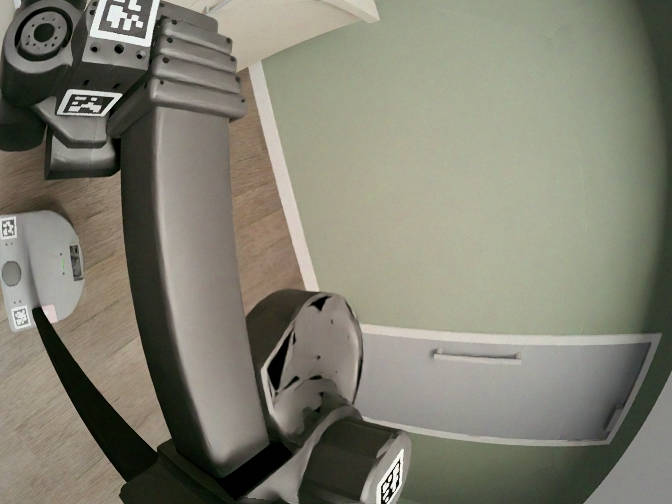

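Scene clock: 77.37 s.
r1.base_odometry: x=-3.000 y=-1.807 heading=-3.020 (m, m, rad; r1's odometry frame)
r1.turned_by_wheels: -0.600 (rad since the last result)
r1.turned_by_imu: -0.600 (rad since the last result)
r1.base_tilt: forward=+2.1 right=+0.5 (deg)
r1.lidar_m: 1.19 1.11 1.07 0.86 0.81 0.83 1.09 1.19 0.87 0.72 1.28 1.31
r1.head_depth_mm: 1452 1687 1760 1522 1359 1212 1104 / 1351 1622 1759 1538 1355 1222 1102 / 1253 1478 1699 1548 1370 1221 1113 / 1191 1413 1681 1551 1376 1232 1112 / 1161 1348 1587 1561 1385 1237 1122 / 1091 1253 1460 1572 1400 1250 1128 / 1036 1177 1361 1533 1394 1252 1131
r1.base_status: done
r1.joint_positions: lift_m=+0.280 arm_m=+0.001 wrist_yaw_rad=+2.999 wrist_pitch_rad=-0.420 wrist_roll_rad=+0.004 gripper_m=+0.037 head_pan_rad=-0.007 head_tilt_rad=-0.989
r1.joint_status: not commanded
r1.motor_effort: left_wheel=+3(8) right_wheel=-1(5) lift_m=+16(16) arm_m=-1(0) wrist_yaw_rad=+2(2) wrist_pitch_rad=+11(11) wrist_roll_rad=-1(0) gripper_m=+0(0) head_pan_rad=+3(3) head_tilt_rad=-6(7) (%)
r1.hand_pose: x=+0.0107 y=+0.0763 z=+0.2924 quat_wxyz=(+0.197, +0.701, +0.098, +0.678) (m; r1's base frame)
r1.wrist_depth_mm: 595 - 823 - - 908 813 / 631 - 877 - - 957 843 / 654 745 889 915 962 954 880 / 658 694 720 719 736 729 753 / 564 568 - 570 604 594 599 / 477 491 - 499 494 492 508 / - - - - 421 428 432
r2.base_odometry: x=-0.719 y=+1.203 heading=-2.104 (m, m, rad; r2's odometry frame)
r2.turned_by_wheels: +0.000 (rad since the last result)
r2.turned_by_imu: +0.000 (rad since the last result)
r2.base_tilt: forward=+0.9 right=-0.3 (deg)
r2.lidar_m: 1.68 1.68 1.92 3.23 3.07 1.71 1.46 0.95 0.54 0.47 0.47 0.54
r2.head_depth_mm: 1498 1646 1865 2120 - - - / 1430 1564 1751 1976 2082 - - / 1369 1505 1664 1848 2015 - - / 1310 1439 1575 1754 1915 - - / 1258 1369 1502 1655 1814 1528 1226 / 1210 1317 1435 1585 1738 1528 1249 / 1165 1260 1368 1495 1663 1518 1245
r2.base_status: not commanded
r2.joint_positions: lift_m=+0.900 arm_m=+0.000 wrist_yaw_rad=+1.948 wrist_pitch_rad=-0.057 wrist_roll_rad=-0.006 gripper_m=+0.090 head_pan_rad=-3.293 head_tilt_rad=-0.508
r2.joint_status: all done
r2.on_its_own: gripper_m is held at +0.089, not at your +0.060, by its stall guard, which is not easing now
r2.motor_effort: left_wheel=+3(2) right_wheel=-3(3) lift_m=+50(50) arm_m=-4(5) wrist_yaw_rad=+3(6) wrist_pitch_rad=+8(8) wrist_roll_rad=+2(2) gripper_m=-20(20) head_pan_rad=-4(4) head_tilt_rad=+4(3) (%)
r2.hand_pose: x=+0.2152 y=-0.0516 z=+0.9998 quat_wxyz=(+0.415, +0.594, -0.379, +0.575) (m; r2's base frame)
r2.wrist_depth_mm: - - - - - - - / - - - - - - - / - - - 129 152 - - / - - 201 159 156 - - / - - 137 132 157 634 516 / - 143 153 146 161 142 471 / - - 148 163 164 141 453
r3.base_odometry: x=+2.288 y=-2.555 heading=-1.139 (m, m, rad; r3's odometry frame)
r3.turned_by_wheels: +0.000 (rad since the last result)
r3.turned_by_imu: +0.000 (rad since the last result)
r3.base_tilt: forward=-0.8 right=+0.4 (deg)
r3.lidar_m: - - 0.15 0.20 0.86 0.86 1.42 0.99 3.36 0.21 0.15 -
r3.head_depth_mm: - - - - - 1193 1145 / - - - - - 992 1133 / - - - - - 491 - / - - - - - 453 - / - - - - - 422 - / - - - - - 1161 - / - - - - - 1161 1133
r3.base_status: not commanded
r3.joint_positions: lift_m=+0.310 arm_m=-0.002 wrist_yaw_rad=+3.036 wrist_pitch_rad=-0.418 wrist_roll_rad=+0.011 gripper_m=+0.037 head_pan_rad=-0.003 head_tilt_rad=-1.197
r3.joint_status: not commanded
r3.on_its_own: left_wheel is at rest, and its effort (+44) is outside its rest range (-18 to +18); right_wheel is at rest, and its effort (+34) is outside its rest range (-18 to +18)
r3.motor_effort: left_wheel=+44(45) right_wheel=+34(34) lift_m=+27(28) arm_m=-2(2) wrist_yaw_rad=-2(2) wrist_pitch_rad=+8(9) wrist_roll_rad=+0(0) gripper_m=-1(0) head_pan_rad=+1(0) head_tilt_rad=-1(2) (%)
r3.hand_pose: x=+0.0023 y=+0.0802 z=+0.3227 quat_wxyz=(+0.184, +0.702, +0.109, +0.679) (m; r3's base frame)
r3.wrist_depth_mm: - - - 385 149 93 67 / - - - 418 155 95 68 / 897 875 912 457 160 97 69 / 681 727 734 517 164 98 70 / 611 611 - 596 155 100 71 / 522 521 - 537 145 103 73 / 468 - - - 203 100 74
pictures: none
No camera images: the call's "cameras" was empty. Leave "cameras" out to get every camera's image.

Scene clock: 81.67 s.
r1.base_odometry: x=-3.754 y=-1.899 heading=-3.020 (m, m, rad; r1's odometry frame)
r1.turned_by_wheels: +0.000 (rad since the last result)
r1.turned_by_imu: +0.001 (rad since the last result)
r1.base_tilt: forward=+2.2 right=+0.5 (deg)
r1.lidar_m: 0.49 0.48 0.49 0.65 1.24 1.26 1.66 1.14 0.93 0.91 0.86 0.62
r1.head_depth_mm: 543 661 843 1164 1347 1214 1095 / 500 598 745 990 1304 1209 1103 / 452 533 654 835 1158 1219 1103 / 447 530 649 827 1129 1225 1116 / 473 549 655 801 1027 1224 1118 / 450 515 603 723 901 1182 1124 / 425 484 558 659 805 1038 1132
r1.base_status: done
r1.joint_positions: lift_m=+0.280 arm_m=+0.001 wrist_yaw_rad=+2.999 wrist_pitch_rad=-0.420 wrist_roll_rad=+0.004 gripper_m=+0.037 head_pan_rad=-0.007 head_tilt_rad=-0.989
r1.joint_status: not commanded
r1.motor_effort: left_wheel=+2(10) right_wheel=-2(4) lift_m=+16(16) arm_m=+1(1) wrist_yaw_rad=+2(1) wrist_pitch_rad=+11(11) wrist_roll_rad=-1(1) gripper_m=+1(0) head_pan_rad=+4(4) head_tilt_rad=-6(6) (%)
r1.hand_pose: x=+0.0107 y=+0.0763 z=+0.2924 quat_wxyz=(+0.197, +0.701, +0.098, +0.678) (m; r1's base frame)
r1.wrist_depth_mm: 891 - 817 680 532 435 366 / 916 - 876 760 570 457 385 / 880 882 869 801 606 483 402 / 688 694 712 714 655 507 421 / 561 561 - 576 594 540 441 / 475 493 - 507 500 499 468 / - - - - 422 428 432
r2.base_odometry: x=-0.719 y=+1.203 heading=-2.104 (m, m, rad; r2's odometry frame)
r2.turned_by_wheels: +0.000 (rad since the last result)
r2.turned_by_imu: -0.001 (rad since the last result)
r2.base_tilt: forward=+0.9 right=-0.3 (deg)
r2.lidar_m: 1.68 1.68 1.92 3.24 3.05 1.71 1.46 0.94 0.54 0.47 0.47 0.54
r2.head_depth_mm: 1491 1656 1853 2113 - - - / 1437 1578 1751 1985 2074 - - / 1368 1506 1671 1876 2029 - - / 1309 1437 1583 1749 1914 - - / 1259 1376 1494 1666 1807 1527 1229 / 1210 1307 1434 1575 1746 1524 1260 / 1164 1261 1376 1501 1667 1523 1254
r2.base_status: not commanded
r2.joint_positions: lift_m=+0.900 arm_m=+0.000 wrist_yaw_rad=+1.948 wrist_pitch_rad=-0.057 wrist_roll_rad=-0.006 gripper_m=+0.090 head_pan_rad=-3.293 head_tilt_rad=-0.508
r2.joint_status: not commanded
r2.on_its_own: gripper_m is held at +0.089, not at your +0.060, by its stall guard, which is not easing now
r2.motor_effort: left_wheel=+2(2) right_wheel=-2(3) lift_m=+50(50) arm_m=-4(5) wrist_yaw_rad=+3(2) wrist_pitch_rad=+8(8) wrist_roll_rad=+2(2) gripper_m=-20(20) head_pan_rad=-4(5) head_tilt_rad=+4(4) (%)
r2.hand_pose: x=+0.2152 y=-0.0516 z=+0.9998 quat_wxyz=(+0.415, +0.594, -0.379, +0.575) (m; r2's base frame)
r2.wrist_depth_mm: - - - - - - - / - - - - - - - / - - - 128 152 - - / - - 201 158 157 - - / - - 137 132 157 626 515 / - 143 154 146 161 141 464 / - - 148 162 164 141 450
r3.base_odometry: x=+2.288 y=-2.555 heading=-1.139 (m, m, rad; r3's odometry frame)
r3.turned_by_wheels: +0.000 (rad since the last result)
r3.turned_by_imu: -0.001 (rad since the last result)
r3.base_tilt: forward=-0.8 right=+0.4 (deg)
r3.lidar_m: - - 0.15 0.20 1.33 1.48 1.42 0.98 3.37 0.21 0.15 -
r3.head_depth_mm: - - - - - 1185 1144 / - - - - - 992 1137 / - - - - - 491 - / - - - - - 453 - / - - - - - 422 - / - - - - - 1162 - / - - - - - 1163 1128
r3.base_status: not commanded
r3.joint_positions: lift_m=+0.310 arm_m=-0.002 wrist_yaw_rad=+3.036 wrist_pitch_rad=-0.418 wrist_roll_rad=+0.011 gripper_m=+0.037 head_pan_rad=-0.003 head_tilt_rad=-1.197
r3.joint_status: not commanded
r3.on_its_own: left_wheel is at rest, and its effort (+44) is outside its rest range (-18 to +18); right_wheel is at rest, and its effort (+34) is outside its rest range (-18 to +18)
r3.motor_effort: left_wheel=+44(44) right_wheel=+34(34) lift_m=+28(28) arm_m=-2(2) wrist_yaw_rad=-1(1) wrist_pitch_rad=+9(9) wrist_roll_rad=+0(0) gripper_m=+0(0) head_pan_rad=+2(1) head_tilt_rad=-2(1) (%)
r3.hand_pose: x=+0.0023 y=+0.0802 z=+0.3227 quat_wxyz=(+0.184, +0.702, +0.109, +0.679) (m; r3's base frame)
r3.wrist_depth_mm: - - - 382 149 93 67 / - - - 417 154 95 68 / 907 894 904 457 159 97 69 / 737 729 738 510 165 99 70 / 609 609 - 590 154 101 71 / 525 527 - 544 146 103 73 / 468 - - - 202 100 74
pictures: none
No camera images: the call's "cameras" was empty. Leave "cameras" out to get every camera's image.

Scene clock: 83.20 s.
r1.base_odometry: x=-3.754 y=-1.899 heading=-2.400 (m, m, rad; r1's odometry frame)
r1.turned_by_wheels: +0.620 (rad since the last result)
r1.turned_by_imu: +0.620 (rad since the last result)
r1.base_tilt: forward=+2.2 right=+0.5 (deg)
r1.lidar_m: 0.48 0.51 0.71 1.23 1.29 1.84 0.93 0.95 0.88 0.86 0.56 0.49
r1.head_depth_mm: 484 593 768 1009 1254 1176 1099 / 484 595 770 1095 1259 1183 - / 485 595 774 1098 1272 1188 - / 487 598 779 1100 1270 1188 - / 486 597 775 1103 1279 1186 - / 487 599 777 1110 1291 1195 1130 / 487 602 779 1111 1300 1202 1120
r1.base_status: done
r1.joint_positions: lift_m=+0.280 arm_m=+0.001 wrist_yaw_rad=+2.999 wrist_pitch_rad=-0.420 wrist_roll_rad=+0.004 gripper_m=+0.037 head_pan_rad=-0.006 head_tilt_rad=-1.185
r1.joint_status: all done
r1.motor_effort: left_wheel=-2(8) right_wheel=+2(7) lift_m=+16(16) arm_m=+1(1) wrist_yaw_rad=+2(2) wrist_pitch_rad=+11(11) wrist_roll_rad=-1(1) gripper_m=+1(0) head_pan_rad=+5(3) head_tilt_rad=-7(25) (%)
r1.hand_pose: x=+0.0107 y=+0.0763 z=+0.2924 quat_wxyz=(+0.197, +0.701, +0.098, +0.678) (m; r1's base frame)
r1.wrist_depth_mm: - - - - - 647 493 / - - - - - 687 497 / 900 878 917 932 861 701 501 / 665 704 705 710 738 669 501 / 555 568 - 582 593 592 504 / 475 489 - 510 505 496 486 / - - - - 421 427 431
r2.base_odometry: x=-0.719 y=+1.203 heading=-2.104 (m, m, rad; r2's odometry frame)
r2.turned_by_wheels: +0.000 (rad since the last result)
r2.turned_by_imu: +0.000 (rad since the last result)
r2.base_tilt: forward=+1.0 right=-0.3 (deg)
r2.lidar_m: 1.68 1.68 1.93 3.24 3.04 1.71 1.46 0.94 0.54 0.47 0.47 0.54
r2.head_depth_mm: 1493 1644 1871 2122 - - - / 1434 1563 1740 1981 2069 - - / 1370 1508 1660 1864 2019 - - / 1316 1425 1579 1756 1925 - - / 1258 1370 1501 1667 1810 1528 1225 / 1213 1314 1440 1578 1735 1525 1261 / 1162 1255 1368 1506 1673 1529 1250
r2.base_status: not commanded
r2.joint_positions: lift_m=+0.900 arm_m=+0.000 wrist_yaw_rad=+1.948 wrist_pitch_rad=-0.057 wrist_roll_rad=-0.006 gripper_m=+0.090 head_pan_rad=-3.293 head_tilt_rad=-0.508
r2.joint_status: not commanded
r2.on_its_own: gripper_m is held at +0.089, not at your +0.060, by its stall guard, which is not easing now
r2.motor_effort: left_wheel=+2(3) right_wheel=-3(2) lift_m=+50(50) arm_m=-5(5) wrist_yaw_rad=+3(2) wrist_pitch_rad=+8(8) wrist_roll_rad=+2(2) gripper_m=-20(20) head_pan_rad=-4(5) head_tilt_rad=+4(3) (%)
r2.hand_pose: x=+0.2152 y=-0.0516 z=+0.9998 quat_wxyz=(+0.415, +0.594, -0.379, +0.575) (m; r2's base frame)
r2.wrist_depth_mm: - - - - - - - / - - - - - - - / - - - 128 151 - - / - - 202 159 156 - - / - - 137 132 158 620 512 / - 143 153 146 161 141 460 / - - 148 162 164 141 449
r3.base_odometry: x=+2.288 y=-2.555 heading=-1.139 (m, m, rad; r3's odometry frame)
r3.turned_by_wheels: +0.000 (rad since the last result)
r3.turned_by_imu: +0.000 (rad since the last result)
r3.base_tilt: forward=-0.8 right=+0.3 (deg)
r3.lidar_m: - - 0.15 0.20 1.24 1.49 1.42 0.99 3.38 0.21 0.15 -
r3.head_depth_mm: - - - - - 1191 1145 / - - - - - 994 1137 / - - - - - 491 - / - - - - - 453 - / - - - - - 422 - / - - - - - 1160 - / - - - - - 1161 1129
r3.base_status: not commanded
r3.joint_positions: lift_m=+0.310 arm_m=-0.002 wrist_yaw_rad=+3.036 wrist_pitch_rad=-0.418 wrist_roll_rad=+0.011 gripper_m=+0.037 head_pan_rad=-0.003 head_tilt_rad=-1.197
r3.joint_status: not commanded
r3.on_its_own: left_wheel is at rest, and its effort (+44) is outside its rest range (-18 to +18); right_wheel is at rest, and its effort (+34) is outside its rest range (-18 to +18)
r3.motor_effort: left_wheel=+44(45) right_wheel=+34(34) lift_m=+27(28) arm_m=-2(2) wrist_yaw_rad=-2(2) wrist_pitch_rad=+8(8) wrist_roll_rad=+0(0) gripper_m=+0(0) head_pan_rad=+2(2) head_tilt_rad=-2(1) (%)
r3.hand_pose: x=+0.0023 y=+0.0802 z=+0.3227 quat_wxyz=(+0.184, +0.702, +0.109, +0.679) (m; r3's base frame)
r3.wrist_depth_mm: - - - 386 149 93 67 / - - - 415 154 95 68 / 889 895 922 453 159 97 69 / 717 741 732 515 165 99 70 / 603 603 - 593 155 101 71 / 524 524 - 540 145 103 73 / 473 - - - 203 100 74
pictures: r1_nav_camera (sideways: a quarter turn counterclockwise sets it upright), r2_nav_camera (sideways: a quarter turn counterclockwise sets it upright), r2_wrist_camera
Images, in order (width x height): r1_nav_camera 672x504, r2_nav_camera 672x504, r2_wrist_camera 644x364.

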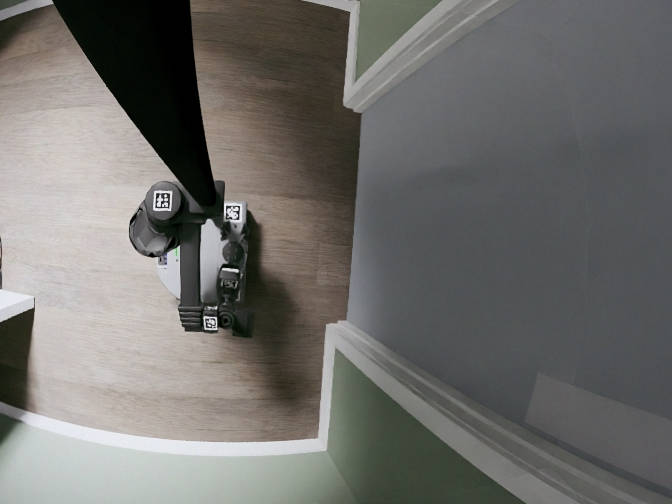

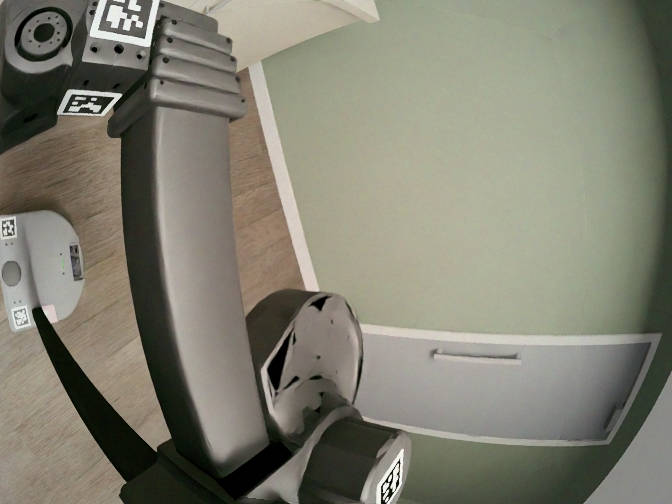

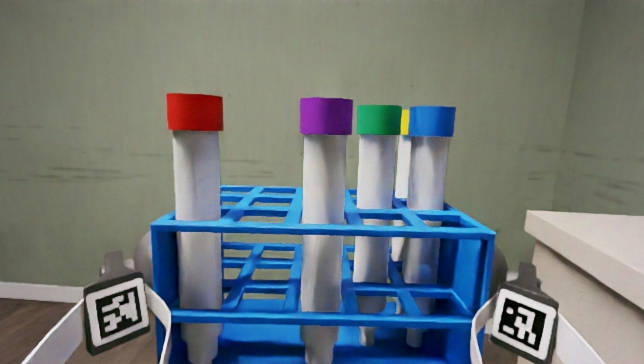

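Emit:
execute_actions:
  actions:
    - {"r1":{"base":{"translate_m":0.25}},"r2":{"base":{"rotate_rad":1.57},"joints":{"head_pan_rad":0.0,"head_tilt_rad":-0.9}}}
  cameras: []

Emit:
execute_actions:
  actions:
    - {"r1":{"joints":{"lift_m":0.31}}}
  cameras: []

Emit:
execute_actions:
  actions:
    - {"r1":{"base":{"translate_m":1.0}},"r2":{"base":{"translate_m":0.98}}}
  cameras: ["r1_nav_camera"]

Emit:
execute_actions:
  actions:
    - {"r1":{"base":{"translate_m":0.6}},"r2":{"base":{"rotate_rad":1.57}}}
  cameras: ["r1_nav_camera","r2_nav_camera"]

Scene clock: 87.37 s.
r1.base_odometry: x=-3.938 y=-2.068 heading=-2.400 (m, m, rad; r1's odometry frame)
r1.turned_by_wheels: +0.000 (rad since the last result)
r1.turned_by_imu: +0.000 (rad since the last result)
r1.base_tilt: forward=+2.1 right=+0.5 (deg)
r1.lidar_m: 0.23 0.24 0.34 0.69 1.28 1.82 1.18 1.19 0.89 0.53 0.31 0.24
r1.head_depth_mm: - - 337 477 819 1159 1098 / - - 338 479 830 1182 - / - - 339 480 832 1193 - / - - 339 481 834 1197 - / - 285 340 484 838 1191 - / - 286 340 485 848 1194 1124 / - 286 341 487 849 1199 1119
r1.base_status: done
r1.joint_positions: lift_m=+0.280 arm_m=+0.001 wrist_yaw_rad=+2.999 wrist_pitch_rad=-0.420 wrist_roll_rad=+0.004 gripper_m=+0.037 head_pan_rad=-0.006 head_tilt_rad=-1.186
r1.joint_status: not commanded
r1.motor_effort: left_wheel=-3(8) right_wheel=+2(7) lift_m=+16(16) arm_m=+0(0) wrist_yaw_rad=+2(1) wrist_pitch_rad=+11(11) wrist_roll_rad=-1(1) gripper_m=+0(1) head_pan_rad=+5(4) head_tilt_rad=-6(8) (%)
r1.hand_pose: x=+0.0107 y=+0.0763 z=+0.2924 quat_wxyz=(+0.197, +0.701, +0.098, +0.678) (m; r1's base frame)
r1.wrist_depth_mm: - - - - 579 340 244 / - - - - 589 346 245 / 881 872 920 876 584 347 245 / 686 694 709 731 603 350 245 / 564 558 - 590 550 352 247 / 474 496 - 507 482 360 249 / - - - - 418 357 253
r2.base_odometry: x=-0.719 y=+1.203 heading=-0.534 (m, m, rad; r2's odometry frame)
r2.turned_by_wheels: +1.570 (rad since the last result)
r2.turned_by_imu: +1.581 (rad since the last result)
r2.base_tilt: forward=+0.9 right=-0.2 (deg)
r2.lidar_m: 3.22 3.05 1.71 1.46 0.95 0.54 0.46 0.47 0.54 1.68 1.68 1.92
r2.head_depth_mm: 2664 2463 1969 303 331 1227 - / 3098 2477 1969 1643 324 1239 1092 / 3177 2481 1982 1636 318 1188 1087 / 3172 2483 1976 1643 297 1209 1089 / 3109 2486 1978 1654 1439 1230 1095 / 3067 2490 1981 1639 1405 1230 1090 / 2983 2511 1981 1639 1411 1228 1092
r2.base_status: done
r2.joint_positions: lift_m=+0.900 arm_m=+0.000 wrist_yaw_rad=+1.948 wrist_pitch_rad=-0.057 wrist_roll_rad=-0.006 gripper_m=+0.090 head_pan_rad=-0.007 head_tilt_rad=-0.889
r2.joint_status: all done
r2.on_its_own: gripper_m is held at +0.089, not at your +0.060, by its stall guard, which is not easing now
r2.motor_effort: left_wheel=-1(4) right_wheel=+2(6) lift_m=+50(50) arm_m=-5(5) wrist_yaw_rad=+3(2) wrist_pitch_rad=+8(8) wrist_roll_rad=+2(2) gripper_m=-19(20) head_pan_rad=+4(49) head_tilt_rad=-5(33) (%)
r2.hand_pose: x=+0.2152 y=-0.0515 z=+0.9998 quat_wxyz=(+0.415, +0.594, -0.379, +0.575) (m; r2's base frame)
r2.wrist_depth_mm: - - - - - - - / - - - - - - - / - - - 128 153 - - / - - 202 159 158 - - / - - 138 132 157 - - / - 143 153 146 161 142 - / - - 148 162 164 141 -
r3.base_odometry: x=+2.288 y=-2.555 heading=-1.139 (m, m, rad; r3's odometry frame)
r3.turned_by_wheels: +0.000 (rad since the last result)
r3.turned_by_imu: -0.001 (rad since the last result)
r3.base_tilt: forward=-0.8 right=+0.3 (deg)
r3.lidar_m: - - 0.15 0.20 1.49 1.49 1.42 0.99 3.38 0.21 0.15 -
r3.head_depth_mm: - - - - - 1188 1139 / - - - - - 993 1137 / - - - - - 491 - / - - - - - 454 - / - - - - - 422 - / - - - - - 1155 - / - - - - - 1159 1130
r3.base_status: not commanded
r3.joint_positions: lift_m=+0.310 arm_m=-0.002 wrist_yaw_rad=+3.036 wrist_pitch_rad=-0.418 wrist_roll_rad=+0.011 gripper_m=+0.037 head_pan_rad=-0.003 head_tilt_rad=-1.197
r3.joint_status: not commanded
r3.on_its_own: left_wheel is at rest, and its effort (+44) is outside its rest range (-18 to +18); right_wheel is at rest, and its effort (+34) is outside its rest range (-18 to +18)
r3.motor_effort: left_wheel=+44(44) right_wheel=+34(34) lift_m=+28(28) arm_m=-2(2) wrist_yaw_rad=-1(1) wrist_pitch_rad=+9(9) wrist_roll_rad=+0(0) gripper_m=+0(0) head_pan_rad=+1(1) head_tilt_rad=-3(2) (%)
r3.hand_pose: x=+0.0023 y=+0.0802 z=+0.3227 quat_wxyz=(+0.184, +0.702, +0.109, +0.679) (m; r3's base frame)
r3.wrist_depth_mm: - - - 380 150 93 67 / - - - 419 155 94 68 / 915 874 923 460 159 96 69 / 721 729 734 514 165 99 70 / 607 616 - 592 155 101 71 / 521 525 - 548 145 103 73 / 469 - - - 203 100 74
pictures: none
No camera images: the call's "cameras" was empty. Leave "cameras" out to get every camera's image.

Scene clock: 88.43 s.
r1.base_odometry: x=-3.938 y=-2.068 heading=-2.400 (m, m, rad; r1's odometry frame)
r1.turned_by_wheels: +0.000 (rad since the last result)
r1.turned_by_imu: +0.000 (rad since the last result)
r1.base_tilt: forward=+2.2 right=+0.5 (deg)
r1.lidar_m: 0.23 0.24 0.34 0.69 1.28 1.82 1.18 1.19 0.90 0.54 0.31 0.24
r1.head_depth_mm: - - 338 477 822 1161 1095 / - - 337 480 825 1191 - / - - 338 481 830 1196 - / - - 339 483 837 1199 - / - 285 340 484 839 1192 - / - 286 340 485 848 1193 1128 / - 286 341 487 850 1205 1119
r1.base_status: not commanded
r1.joint_positions: lift_m=+0.310 arm_m=+0.001 wrist_yaw_rad=+2.999 wrist_pitch_rad=-0.420 wrist_roll_rad=+0.004 gripper_m=+0.037 head_pan_rad=-0.006 head_tilt_rad=-1.186
r1.joint_status: all done
r1.motor_effort: left_wheel=-2(3) right_wheel=+1(2) lift_m=+23(24) arm_m=-1(0) wrist_yaw_rad=+2(2) wrist_pitch_rad=+11(11) wrist_roll_rad=+0(1) gripper_m=+0(0) head_pan_rad=+4(5) head_tilt_rad=-7(7) (%)
r1.hand_pose: x=+0.0107 y=+0.0763 z=+0.3220 quat_wxyz=(+0.197, +0.701, +0.098, +0.678) (m; r1's base frame)
r1.wrist_depth_mm: - - - - 579 341 243 / - - - - 591 342 243 / 947 935 - 924 591 345 245 / 735 759 768 758 602 348 246 / 604 606 - 626 558 355 246 / 512 518 - 538 501 354 251 / 453 - - - 452 357 251
r2.base_odometry: x=-0.719 y=+1.203 heading=-0.534 (m, m, rad; r2's odometry frame)
r2.turned_by_wheels: +0.000 (rad since the last result)
r2.turned_by_imu: +0.000 (rad since the last result)
r2.base_tilt: forward=+0.8 right=-0.2 (deg)
r2.lidar_m: 3.22 3.03 1.71 1.46 0.95 0.54 0.47 0.47 0.54 1.69 1.68 1.92
r2.head_depth_mm: 2669 2468 1976 303 331 1231 - / 3079 2479 1981 1638 324 1227 1092 / 3202 2467 1977 1646 317 1190 1092 / 3155 2483 1977 1634 297 1208 1092 / 3112 2491 1982 1646 1437 1231 1094 / 3046 2497 1982 1648 1409 1237 1090 / 3042 2478 1979 1644 1412 1229 1094
r2.base_status: not commanded
r2.joint_positions: lift_m=+0.900 arm_m=+0.000 wrist_yaw_rad=+1.948 wrist_pitch_rad=-0.057 wrist_roll_rad=-0.006 gripper_m=+0.090 head_pan_rad=-0.007 head_tilt_rad=-0.889
r2.joint_status: not commanded
r2.on_its_own: gripper_m is held at +0.089, not at your +0.060, by its stall guard, which is not easing now
r2.motor_effort: left_wheel=-1(1) right_wheel=+2(2) lift_m=+50(50) arm_m=-5(4) wrist_yaw_rad=+2(2) wrist_pitch_rad=+8(8) wrist_roll_rad=+2(2) gripper_m=-20(20) head_pan_rad=+4(4) head_tilt_rad=-6(6) (%)
r2.hand_pose: x=+0.2152 y=-0.0515 z=+0.9998 quat_wxyz=(+0.415, +0.594, -0.379, +0.575) (m; r2's base frame)
r2.wrist_depth_mm: - - - - - - - / - - - - - - - / - - - 128 152 - - / - - 200 158 157 - - / - - 138 131 157 - - / - 143 154 147 161 142 - / - - 148 162 164 141 -
r3.base_odometry: x=+2.288 y=-2.555 heading=-1.139 (m, m, rad; r3's odometry frame)
r3.turned_by_wheels: +0.000 (rad since the last result)
r3.turned_by_imu: +0.000 (rad since the last result)
r3.base_tilt: forward=-0.7 right=+0.4 (deg)
r3.lidar_m: - - 0.15 0.20 1.49 1.49 1.42 0.99 3.38 0.21 0.15 -
r3.head_depth_mm: - - - - - 1193 1145 / - - - - - 995 1140 / - - - - - 491 - / - - - - - 454 - / - - - - - 422 - / - - - - - 1159 - / - - - - - 1159 1130
r3.base_status: not commanded
r3.joint_positions: lift_m=+0.310 arm_m=-0.002 wrist_yaw_rad=+3.036 wrist_pitch_rad=-0.418 wrist_roll_rad=+0.011 gripper_m=+0.037 head_pan_rad=-0.003 head_tilt_rad=-1.197
r3.joint_status: not commanded
r3.on_its_own: left_wheel is at rest, and its effort (+45) is outside its rest range (-18 to +18); right_wheel is at rest, and its effort (+34) is outside its rest range (-18 to +18)
r3.motor_effort: left_wheel=+45(45) right_wheel=+34(34) lift_m=+28(28) arm_m=-2(2) wrist_yaw_rad=-1(1) wrist_pitch_rad=+9(9) wrist_roll_rad=+0(0) gripper_m=-1(0) head_pan_rad=+1(1) head_tilt_rad=-1(1) (%)
r3.hand_pose: x=+0.0023 y=+0.0802 z=+0.3227 quat_wxyz=(+0.184, +0.702, +0.109, +0.679) (m; r3's base frame)
r3.wrist_depth_mm: - - - 384 149 93 67 / - - - 417 155 95 68 / 918 882 912 454 159 97 69 / 737 725 740 510 165 99 70 / 599 616 - 591 155 101 71 / 518 528 - 542 145 103 73 / 469 - - - 203 100 74
pictures: none
No camera images: the call's "cameras" was empty. Leave "cameras" out to get every camera's image.

Scene clock: 99.60 s.
r1.base_odometry: x=-4.675 y=-2.744 heading=-2.398 (m, m, rad; r1's odometry frame)
r1.turned_by_wheels: +0.002 (rad since the last result)
r1.turned_by_imu: +1.036 (rad since the last result)
r1.base_tilt: forward=+2.1 right=+0.5 (deg)
r1.lidar_m: - - 0.15 0.20 1.94 0.81 0.72 1.89 2.28 0.21 0.15 -
r1.head_depth_mm: - - - - - 737 1101 / - - - - - 464 - / - - - - - 413 - / - - - - - - - / - - - - - 759 - / - - - - - 928 1129 / - - - - - 777 1122
r1.base_status: translate_m off_target (by the wheels' count: +0.9997 of +1.0000)
r1.joint_positions: lift_m=+0.310 arm_m=+0.001 wrist_yaw_rad=+3.000 wrist_pitch_rad=-0.419 wrist_roll_rad=+0.004 gripper_m=+0.037 head_pan_rad=-0.006 head_tilt_rad=-1.191
r1.joint_status: not commanded
r1.on_its_own: left_wheel is at rest, and its effort (+64) is outside its rest range (-18 to +18)
r1.motor_effort: left_wheel=+64(67) right_wheel=+1(34) lift_m=+19(23) arm_m=+0(1) wrist_yaw_rad=+0(19) wrist_pitch_rad=+10(10) wrist_roll_rad=-1(1) gripper_m=+0(1) head_pan_rad=+3(4) head_tilt_rad=-5(8) (%)
r1.hand_pose: x=+0.0104 y=+0.0765 z=+0.3225 quat_wxyz=(+0.196, +0.701, +0.097, +0.678) (m; r1's base frame)
r1.wrist_depth_mm: - - - 354 134 83 60 / - - - 377 138 84 61 / 938 920 - 407 140 85 61 / 727 740 779 429 144 87 62 / 600 614 - 577 135 88 63 / 508 511 - 497 125 89 63 / 448 - - - 172 90 64
r2.base_odometry: x=+0.125 y=+0.704 heading=-0.534 (m, m, rad; r2's odometry frame)
r2.turned_by_wheels: +0.000 (rad since the last result)
r2.turned_by_imu: -0.004 (rad since the last result)
r2.base_tilt: forward=+0.9 right=-0.3 (deg)
r2.lidar_m: 2.70 2.72 1.14 1.49 1.73 1.64 1.41 1.41 1.65 1.41 1.41 1.61
r2.head_depth_mm: 2243 2308 1967 302 331 1232 - / 2547 2502 1964 1641 317 1229 1092 / 2560 2486 1985 1649 317 1191 1092 / 2464 2480 1985 1641 297 1212 1092 / 2415 2476 1979 1652 1438 1230 1092 / 2324 2500 1990 1639 1414 1230 1096 / 2282 2451 1974 1646 1411 1229 1094
r2.base_status: done
r2.joint_positions: lift_m=+0.900 arm_m=+0.000 wrist_yaw_rad=+1.948 wrist_pitch_rad=-0.057 wrist_roll_rad=-0.006 gripper_m=+0.090 head_pan_rad=-0.007 head_tilt_rad=-0.889
r2.joint_status: not commanded
r2.on_its_own: gripper_m is held at +0.089, not at your +0.060, by its stall guard, which is not easing now
r2.motor_effort: left_wheel=-2(1) right_wheel=+2(6) lift_m=+50(50) arm_m=-5(5) wrist_yaw_rad=+2(2) wrist_pitch_rad=+8(8) wrist_roll_rad=+2(2) gripper_m=-20(20) head_pan_rad=+5(4) head_tilt_rad=-6(6) (%)
r2.hand_pose: x=+0.2152 y=-0.0515 z=+0.9998 quat_wxyz=(+0.415, +0.594, -0.379, +0.575) (m; r2's base frame)
r2.wrist_depth_mm: - - - - - - - / - - - - - - - / - - - 129 152 - - / - - 201 158 157 - - / - - 137 132 158 - - / - 143 153 146 161 143 - / - - 148 162 164 140 -
r3.base_odometry: x=+2.288 y=-2.555 heading=-1.139 (m, m, rad; r3's odometry frame)
r3.turned_by_wheels: +0.000 (rad since the last result)
r3.turned_by_imu: -0.002 (rad since the last result)
r3.base_tilt: forward=-0.8 right=+0.4 (deg)
r3.lidar_m: - - 0.15 0.20 2.07 1.49 1.42 0.98 3.37 0.21 0.15 -
r3.head_depth_mm: - - - - - 1187 1141 / - - - - - 997 1140 / - - - - - 491 - / - - - - - 455 - / - - - - - 422 - / - - - - - 1159 - / - - - - - 1161 1131
r3.base_status: not commanded
r3.joint_positions: lift_m=+0.310 arm_m=-0.002 wrist_yaw_rad=+3.036 wrist_pitch_rad=-0.418 wrist_roll_rad=+0.011 gripper_m=+0.037 head_pan_rad=-0.003 head_tilt_rad=-1.197
r3.joint_status: not commanded
r3.on_its_own: left_wheel is at rest, and its effort (+44) is outside its rest range (-18 to +18); right_wheel is at rest, and its effort (+33) is outside its rest range (-18 to +18)
r3.motor_effort: left_wheel=+44(44) right_wheel=+33(34) lift_m=+27(28) arm_m=-2(2) wrist_yaw_rad=-1(1) wrist_pitch_rad=+9(9) wrist_roll_rad=+0(0) gripper_m=+0(0) head_pan_rad=+1(2) head_tilt_rad=-2(1) (%)
r3.hand_pose: x=+0.0023 y=+0.0802 z=+0.3227 quat_wxyz=(+0.184, +0.702, +0.109, +0.679) (m; r3's base frame)
r3.wrist_depth_mm: - - - 382 150 93 67 / - - - 414 155 95 68 / 894 889 912 459 159 97 69 / 730 736 736 510 165 99 70 / 602 604 - 595 155 101 71 / 524 521 - 537 145 103 73 / 467 - - - 203 100 74
pictures: r1_nav_camera (sideways: a quarter turn counterclockwise sets it upright)
Images, in order (width x height): r1_nav_camera 672x504.

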